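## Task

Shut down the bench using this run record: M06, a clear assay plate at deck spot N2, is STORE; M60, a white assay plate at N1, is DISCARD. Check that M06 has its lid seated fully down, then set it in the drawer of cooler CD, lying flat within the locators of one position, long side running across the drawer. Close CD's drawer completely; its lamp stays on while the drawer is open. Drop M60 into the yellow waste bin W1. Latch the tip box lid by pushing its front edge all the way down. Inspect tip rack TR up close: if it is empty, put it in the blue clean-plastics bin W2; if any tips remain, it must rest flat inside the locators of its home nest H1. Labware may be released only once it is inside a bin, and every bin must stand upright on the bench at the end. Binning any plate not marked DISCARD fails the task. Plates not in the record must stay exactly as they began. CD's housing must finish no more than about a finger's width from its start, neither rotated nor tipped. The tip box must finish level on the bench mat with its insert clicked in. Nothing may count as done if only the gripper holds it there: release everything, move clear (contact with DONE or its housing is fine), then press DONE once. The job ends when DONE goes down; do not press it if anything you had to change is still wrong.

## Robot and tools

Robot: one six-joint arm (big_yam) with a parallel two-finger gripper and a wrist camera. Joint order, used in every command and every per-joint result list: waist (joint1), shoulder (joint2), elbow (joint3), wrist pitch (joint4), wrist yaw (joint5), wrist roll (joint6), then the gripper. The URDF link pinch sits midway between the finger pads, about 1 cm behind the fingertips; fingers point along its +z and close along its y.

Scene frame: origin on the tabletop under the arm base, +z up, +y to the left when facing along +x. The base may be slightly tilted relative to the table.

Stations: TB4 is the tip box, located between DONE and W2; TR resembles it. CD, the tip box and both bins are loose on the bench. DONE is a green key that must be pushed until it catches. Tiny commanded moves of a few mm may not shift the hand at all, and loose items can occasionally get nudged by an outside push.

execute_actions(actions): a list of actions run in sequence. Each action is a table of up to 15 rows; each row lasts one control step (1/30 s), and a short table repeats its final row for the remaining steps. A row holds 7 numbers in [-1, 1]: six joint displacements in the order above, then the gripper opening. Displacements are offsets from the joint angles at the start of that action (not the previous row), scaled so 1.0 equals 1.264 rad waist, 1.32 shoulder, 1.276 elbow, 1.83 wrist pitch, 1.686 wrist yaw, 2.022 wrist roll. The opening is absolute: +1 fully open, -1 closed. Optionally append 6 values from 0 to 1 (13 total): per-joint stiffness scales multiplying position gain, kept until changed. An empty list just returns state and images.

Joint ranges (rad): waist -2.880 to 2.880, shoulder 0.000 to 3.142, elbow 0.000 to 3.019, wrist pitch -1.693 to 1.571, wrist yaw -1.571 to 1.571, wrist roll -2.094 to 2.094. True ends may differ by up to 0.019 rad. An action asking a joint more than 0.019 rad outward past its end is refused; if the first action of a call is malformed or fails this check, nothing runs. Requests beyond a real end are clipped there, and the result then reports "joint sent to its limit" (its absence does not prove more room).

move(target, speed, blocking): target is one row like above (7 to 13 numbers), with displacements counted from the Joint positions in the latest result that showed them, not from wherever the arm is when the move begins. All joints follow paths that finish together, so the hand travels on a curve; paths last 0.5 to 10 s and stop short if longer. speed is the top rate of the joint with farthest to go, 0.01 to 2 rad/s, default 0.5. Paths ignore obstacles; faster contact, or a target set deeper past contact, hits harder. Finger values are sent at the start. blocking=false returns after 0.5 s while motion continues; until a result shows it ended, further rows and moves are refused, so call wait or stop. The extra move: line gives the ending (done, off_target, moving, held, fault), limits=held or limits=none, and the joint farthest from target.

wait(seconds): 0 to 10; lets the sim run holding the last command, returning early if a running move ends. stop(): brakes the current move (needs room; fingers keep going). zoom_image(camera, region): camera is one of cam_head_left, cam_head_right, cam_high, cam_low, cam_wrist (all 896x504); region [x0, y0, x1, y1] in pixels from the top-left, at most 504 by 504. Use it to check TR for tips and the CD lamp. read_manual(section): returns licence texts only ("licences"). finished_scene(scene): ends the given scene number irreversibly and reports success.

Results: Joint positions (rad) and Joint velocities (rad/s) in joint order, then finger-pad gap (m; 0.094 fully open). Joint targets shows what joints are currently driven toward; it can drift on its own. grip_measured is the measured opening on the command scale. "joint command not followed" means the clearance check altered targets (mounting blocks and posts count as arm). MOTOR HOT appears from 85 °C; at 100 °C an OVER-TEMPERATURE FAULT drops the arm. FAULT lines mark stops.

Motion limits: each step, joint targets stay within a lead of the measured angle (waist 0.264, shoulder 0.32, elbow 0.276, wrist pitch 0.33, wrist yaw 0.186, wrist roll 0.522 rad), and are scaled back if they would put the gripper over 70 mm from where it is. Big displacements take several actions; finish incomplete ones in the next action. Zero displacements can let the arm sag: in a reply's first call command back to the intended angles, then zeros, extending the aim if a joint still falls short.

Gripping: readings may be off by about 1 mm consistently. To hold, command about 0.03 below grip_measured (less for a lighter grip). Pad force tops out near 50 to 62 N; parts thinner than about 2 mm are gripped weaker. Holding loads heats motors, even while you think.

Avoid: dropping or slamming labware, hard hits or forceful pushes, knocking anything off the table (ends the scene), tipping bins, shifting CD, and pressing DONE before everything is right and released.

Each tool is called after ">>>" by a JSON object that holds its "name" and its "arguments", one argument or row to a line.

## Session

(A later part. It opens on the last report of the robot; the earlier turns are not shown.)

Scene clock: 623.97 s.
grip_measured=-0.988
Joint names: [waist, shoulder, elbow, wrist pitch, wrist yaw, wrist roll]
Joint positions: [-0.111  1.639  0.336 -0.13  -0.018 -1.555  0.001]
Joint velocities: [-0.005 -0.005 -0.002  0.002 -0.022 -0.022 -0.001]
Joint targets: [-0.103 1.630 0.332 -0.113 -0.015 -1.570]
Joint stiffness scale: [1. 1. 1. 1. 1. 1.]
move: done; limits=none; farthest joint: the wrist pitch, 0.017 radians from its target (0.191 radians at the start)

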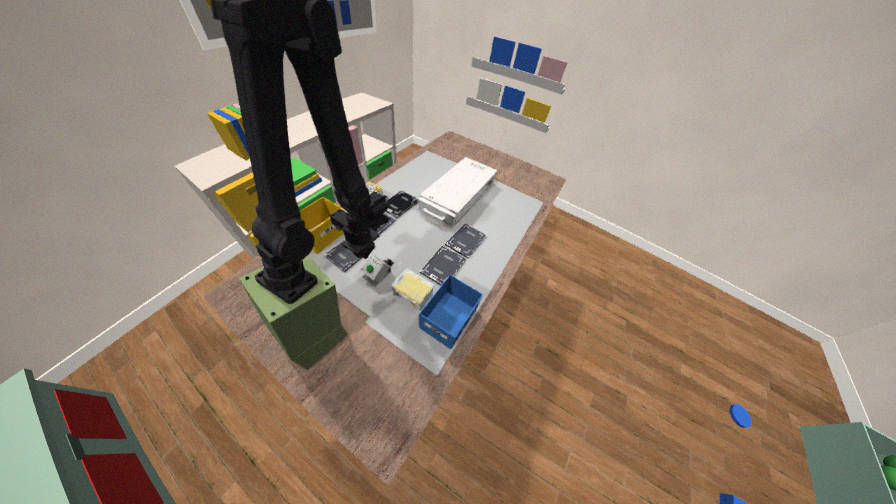

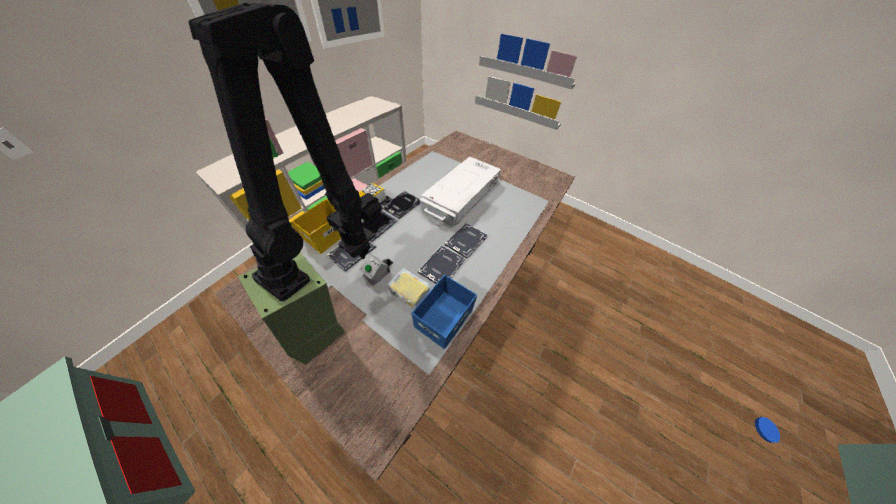

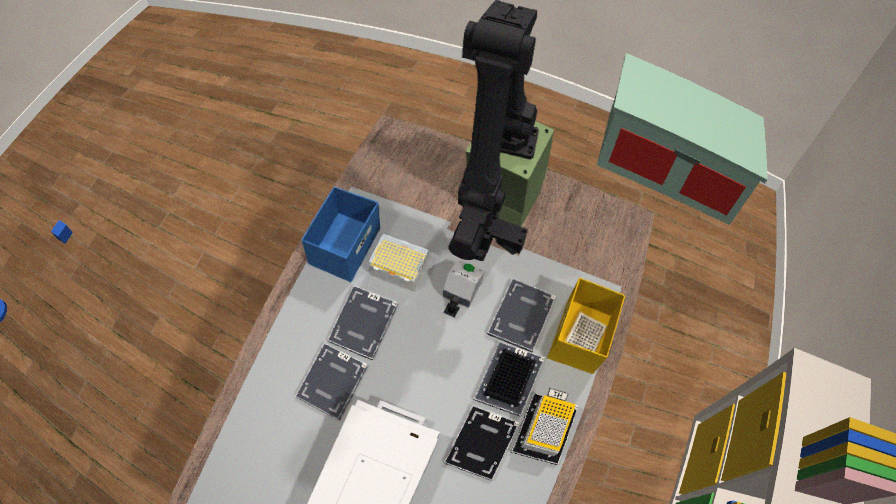

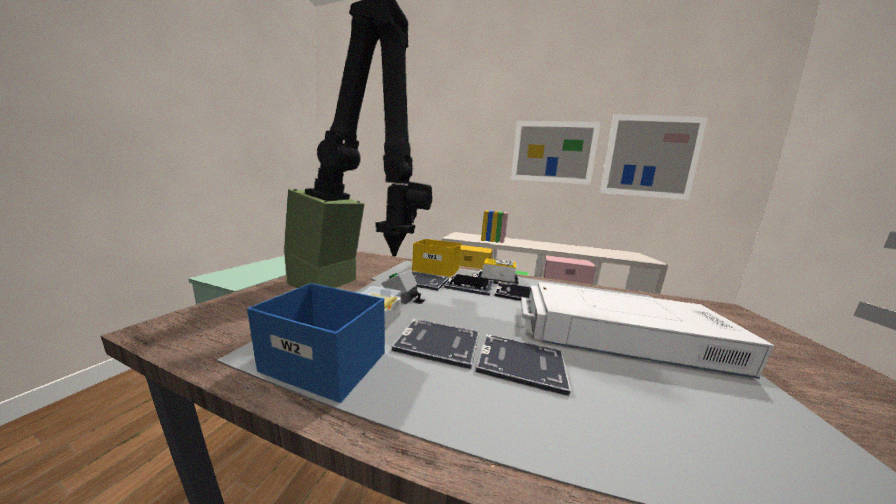

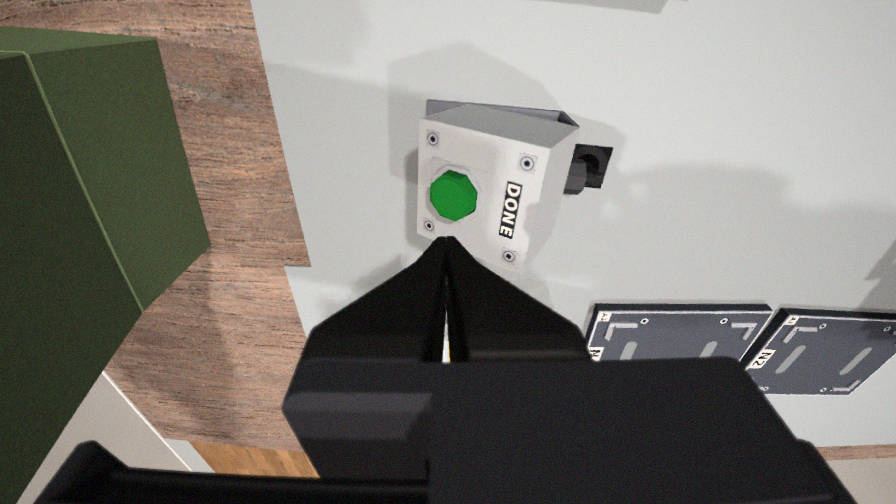

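>>> {"name": "execute_actions", "arguments": {
  "actions": [
    [[0,0,0,0,0,0,1]]
  ]
}}

>>> {"name": "zoom_image", "arguments": {
  "camera": "cam_wrist",
  "region": [300,150,600,380]
}}

Scene clock: 626.73 s.
grip_measured=+1.000
Joint names: [waist, shoulder, elbow, wrist pitch, wrist yaw, wrist roll]
Joint positions: [-0.111  1.639  0.336 -0.13  -0.018 -1.555  0.094]
Joint velocities: [-0.005  0.005 -0.007 -0.007 -0.037  0.007  0.   ]
Joint targets: [-0.111 1.639 0.336 -0.130 -0.018 -1.555]
Joint stiffness scale: [1. 1. 1. 1. 1. 1.]

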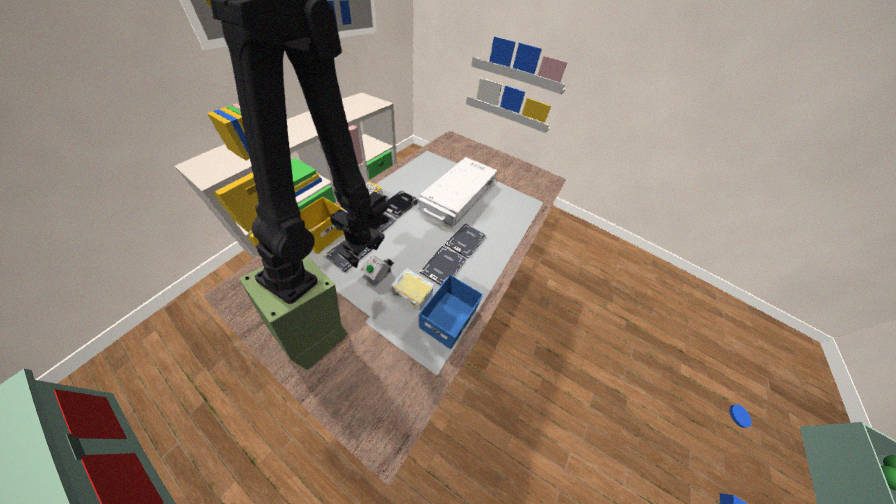

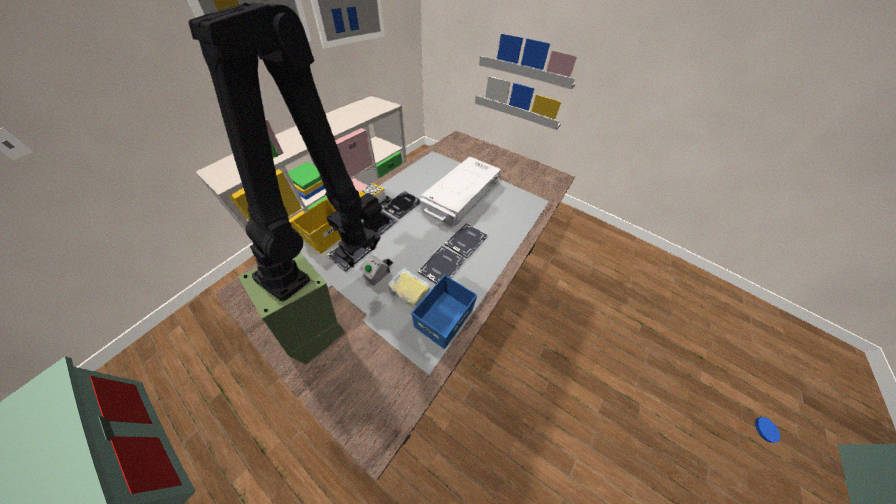

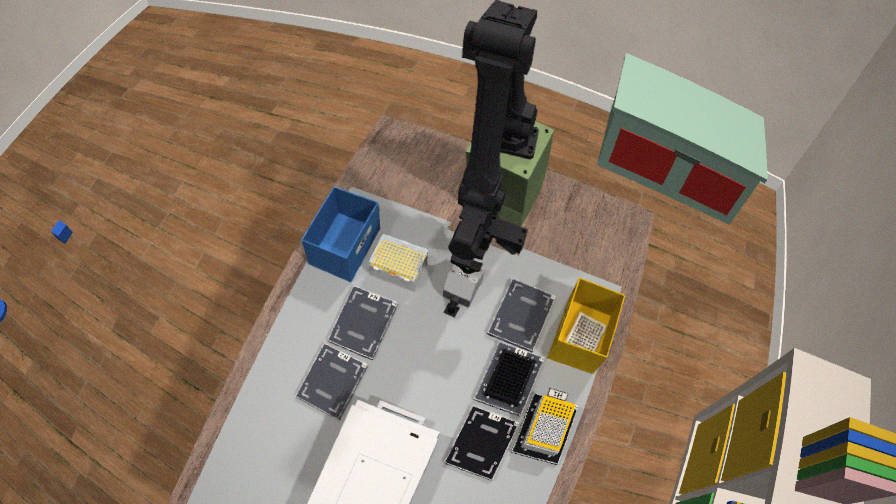

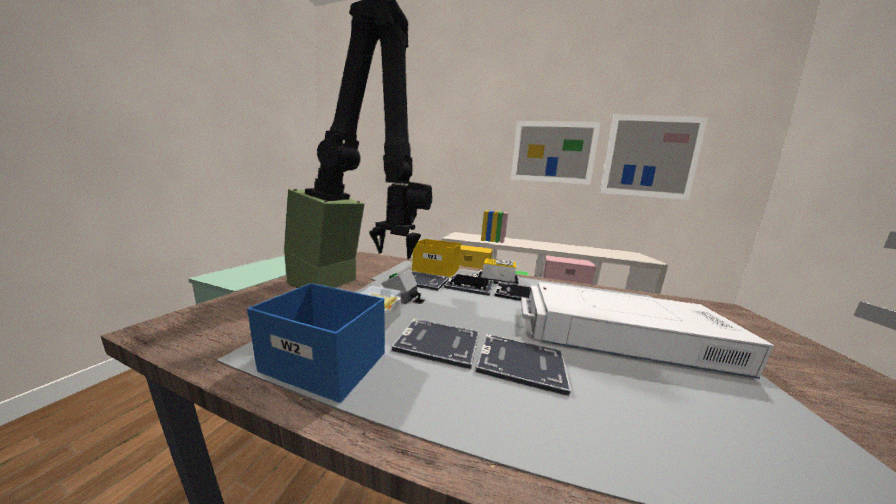

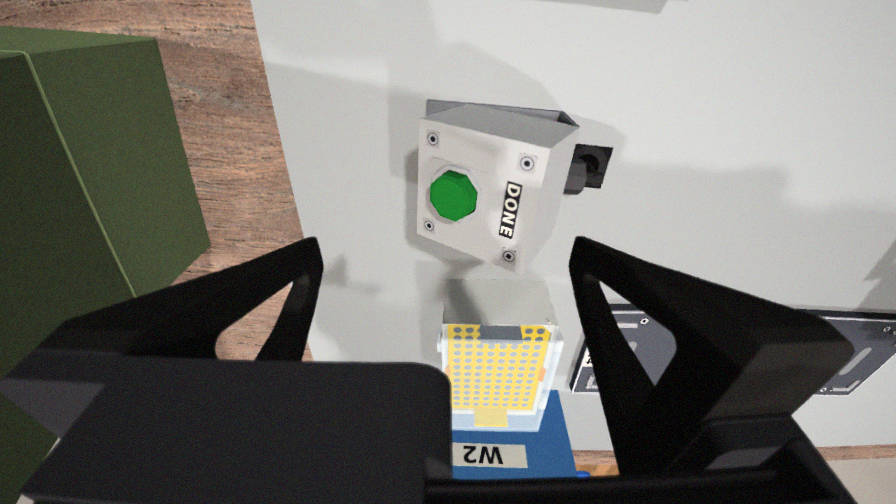

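Region (300, 150, 600, 380) of cam_wrist's 896x504 image, scaled by 1.680, with more detail than that image has; it fills the top 386 rows of this view, and the rest is white.

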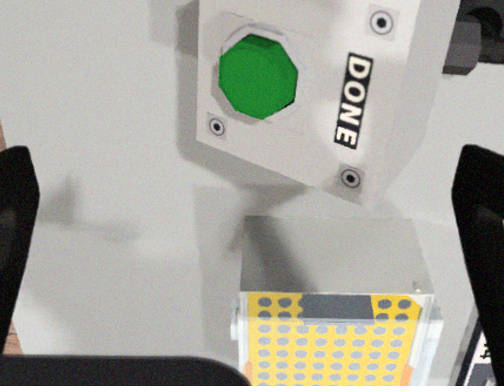

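>>> {"name": "move", "arguments": {
  "target": [-0.028,0.205,0.042,0.127,0,0,-1],
  "speed": 0.2
}}

Scene clock: 636.13 s.
grip_measured=-0.988
Joint names: [waist, shoulder, elbow, wrist pitch, wrist yaw, wrist roll]
Joint positions: [-0.135  1.895  0.384  0.086 -0.018 -1.555  0.001]
Joint velocities: [-0.015  0.005 -0.002  0.002 -0.037 -0.037 -0.001]
Joint targets: [-0.147 1.910 0.390 0.103 -0.018 -1.555]
Joint stiffness scale: [1. 1. 1. 1. 1. 1.]
move: done; limits=none; farthest joint: the wrist pitch, 0.017 radians from its target (0.232 radians at the start)

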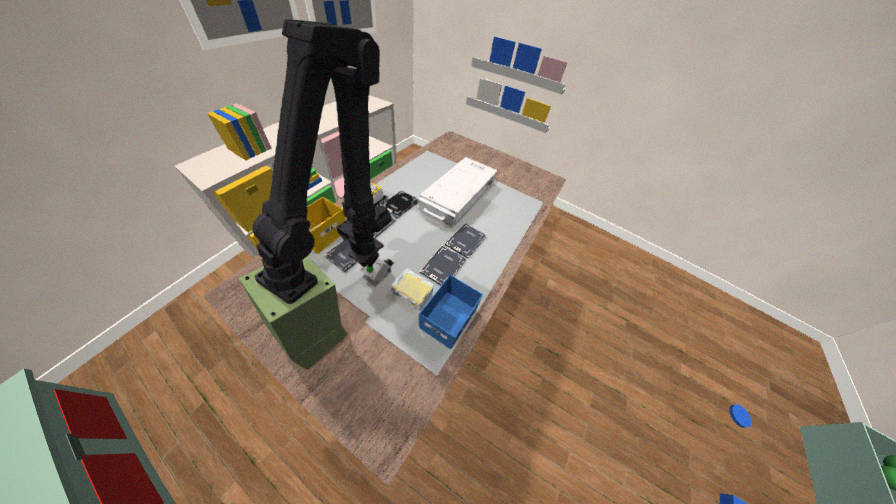

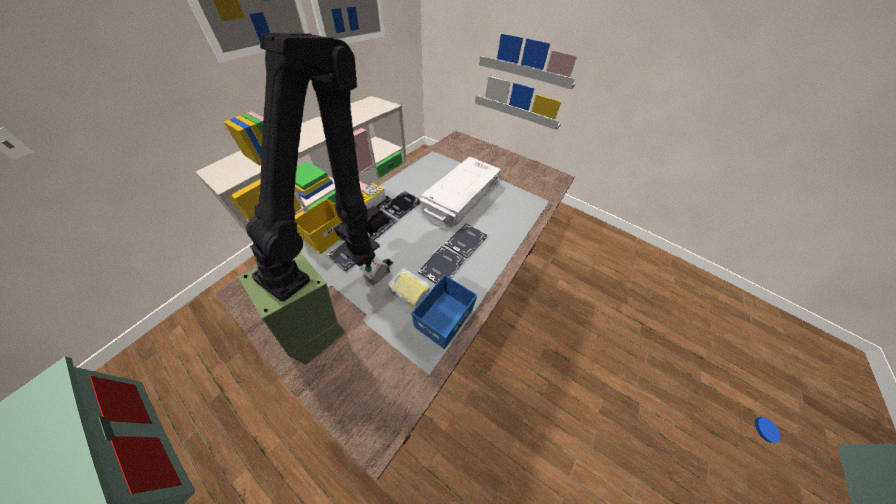

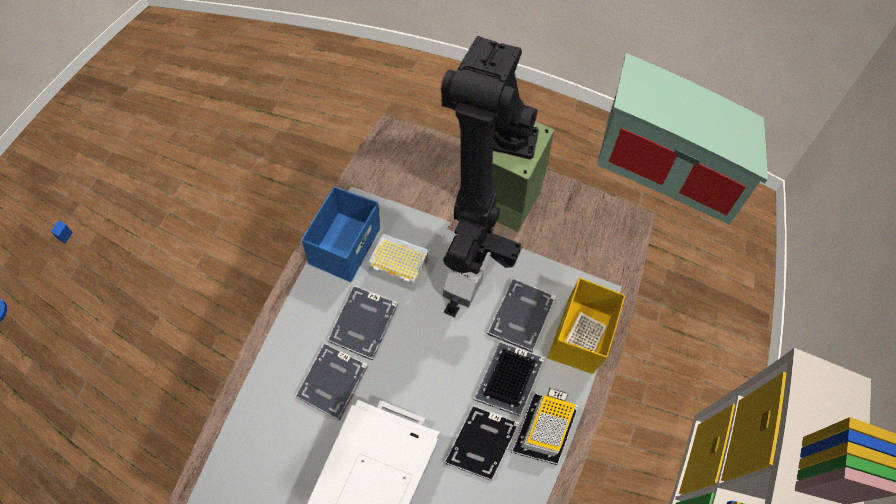

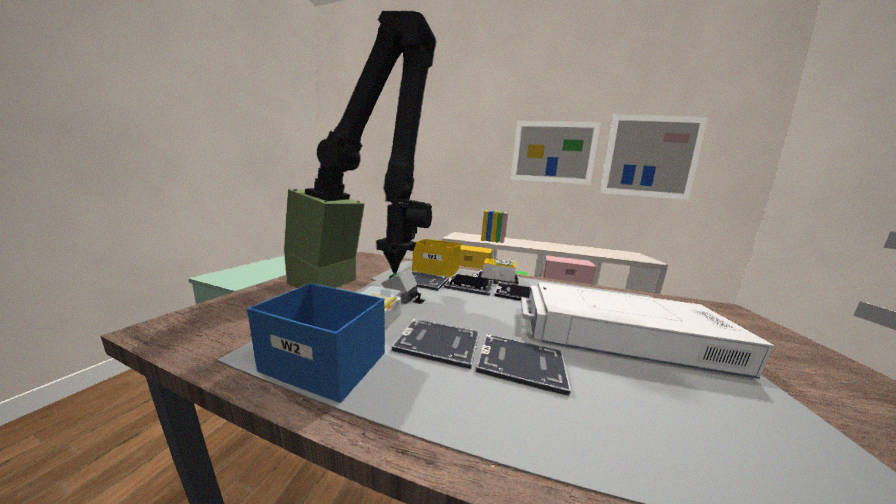

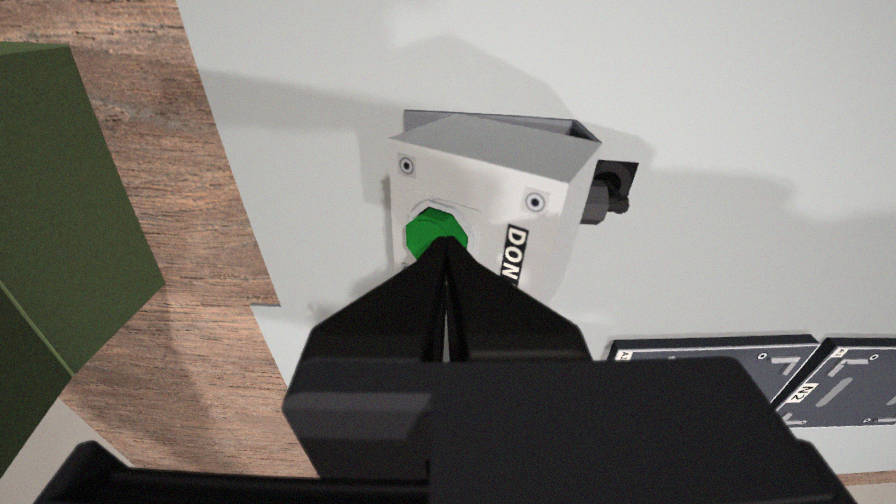

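>>> {"name": "move", "arguments": {
  "target": [-0.02,0.085,0.015,0.055,0,0,-1],
  "speed": 0.08
}}

Scene clock: 639.57 s.
grip_measured=-0.988
Joint names: [waist, shoulder, elbow, wrist pitch, wrist yaw, wrist roll]
Joint positions: [-0.138  1.945  0.384  0.119 -0.018 -1.555  0.001]
Joint velocities: [-0.005 -0.015 -0.012  0.012  0.007  0.037 -0.001]
Joint stiffness scale: [1. 1. 1. 1. 1. 1.]
move: unfinished (the scene ended)
The task's run has ended: the event that ends the task has happened. This ends this scene only. If you have not yet called finished_scene for this scene, call it to go on to the next scene.

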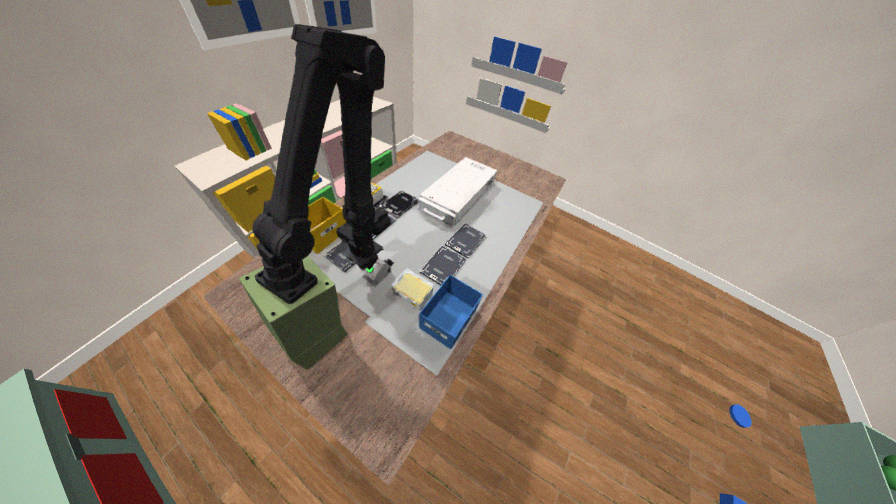

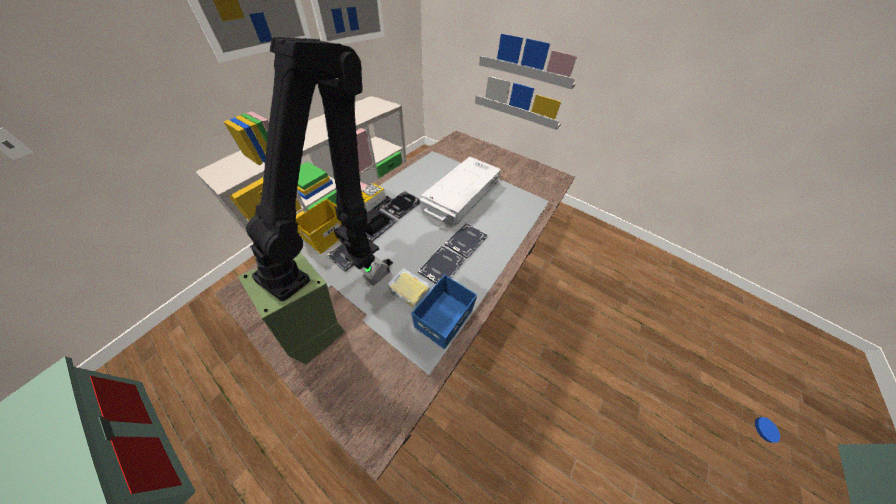

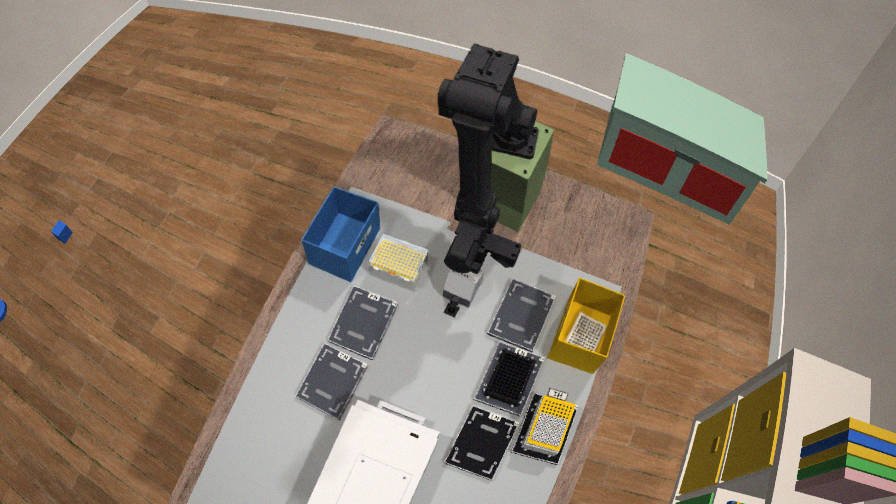

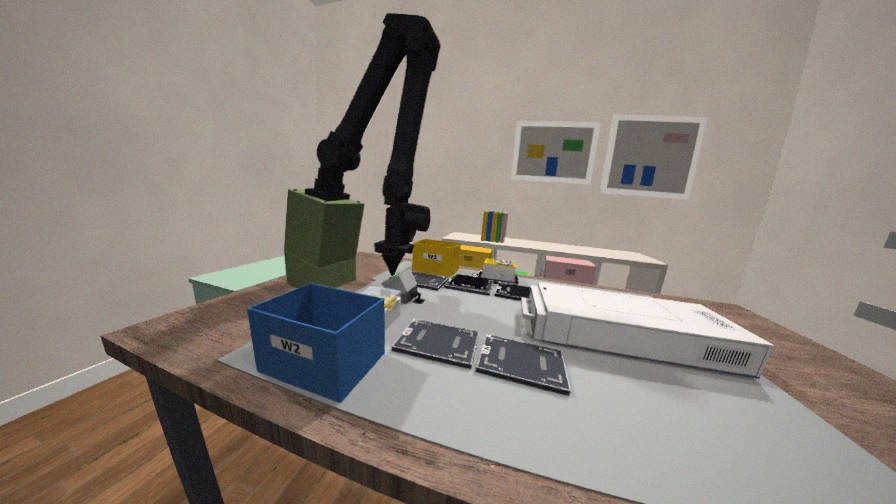

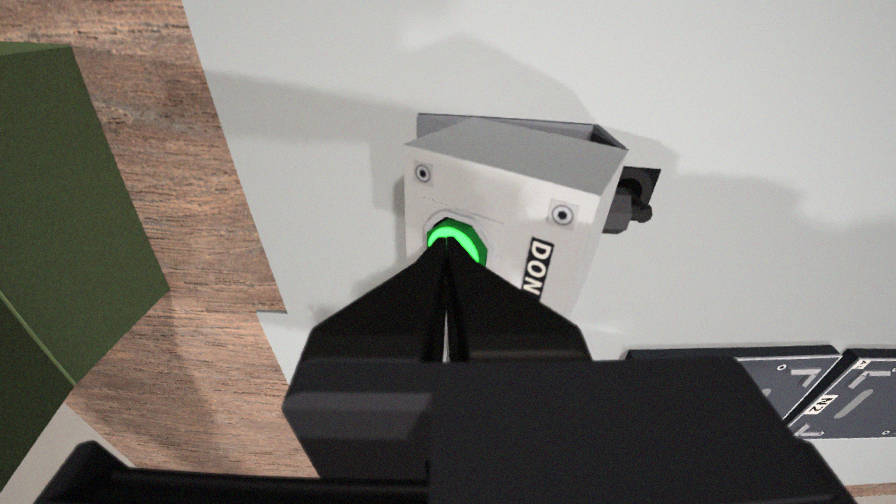

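>>> {"name": "finished_scene", "arguments": {
  "scene": 1
}}

The scene is finished: the task was done.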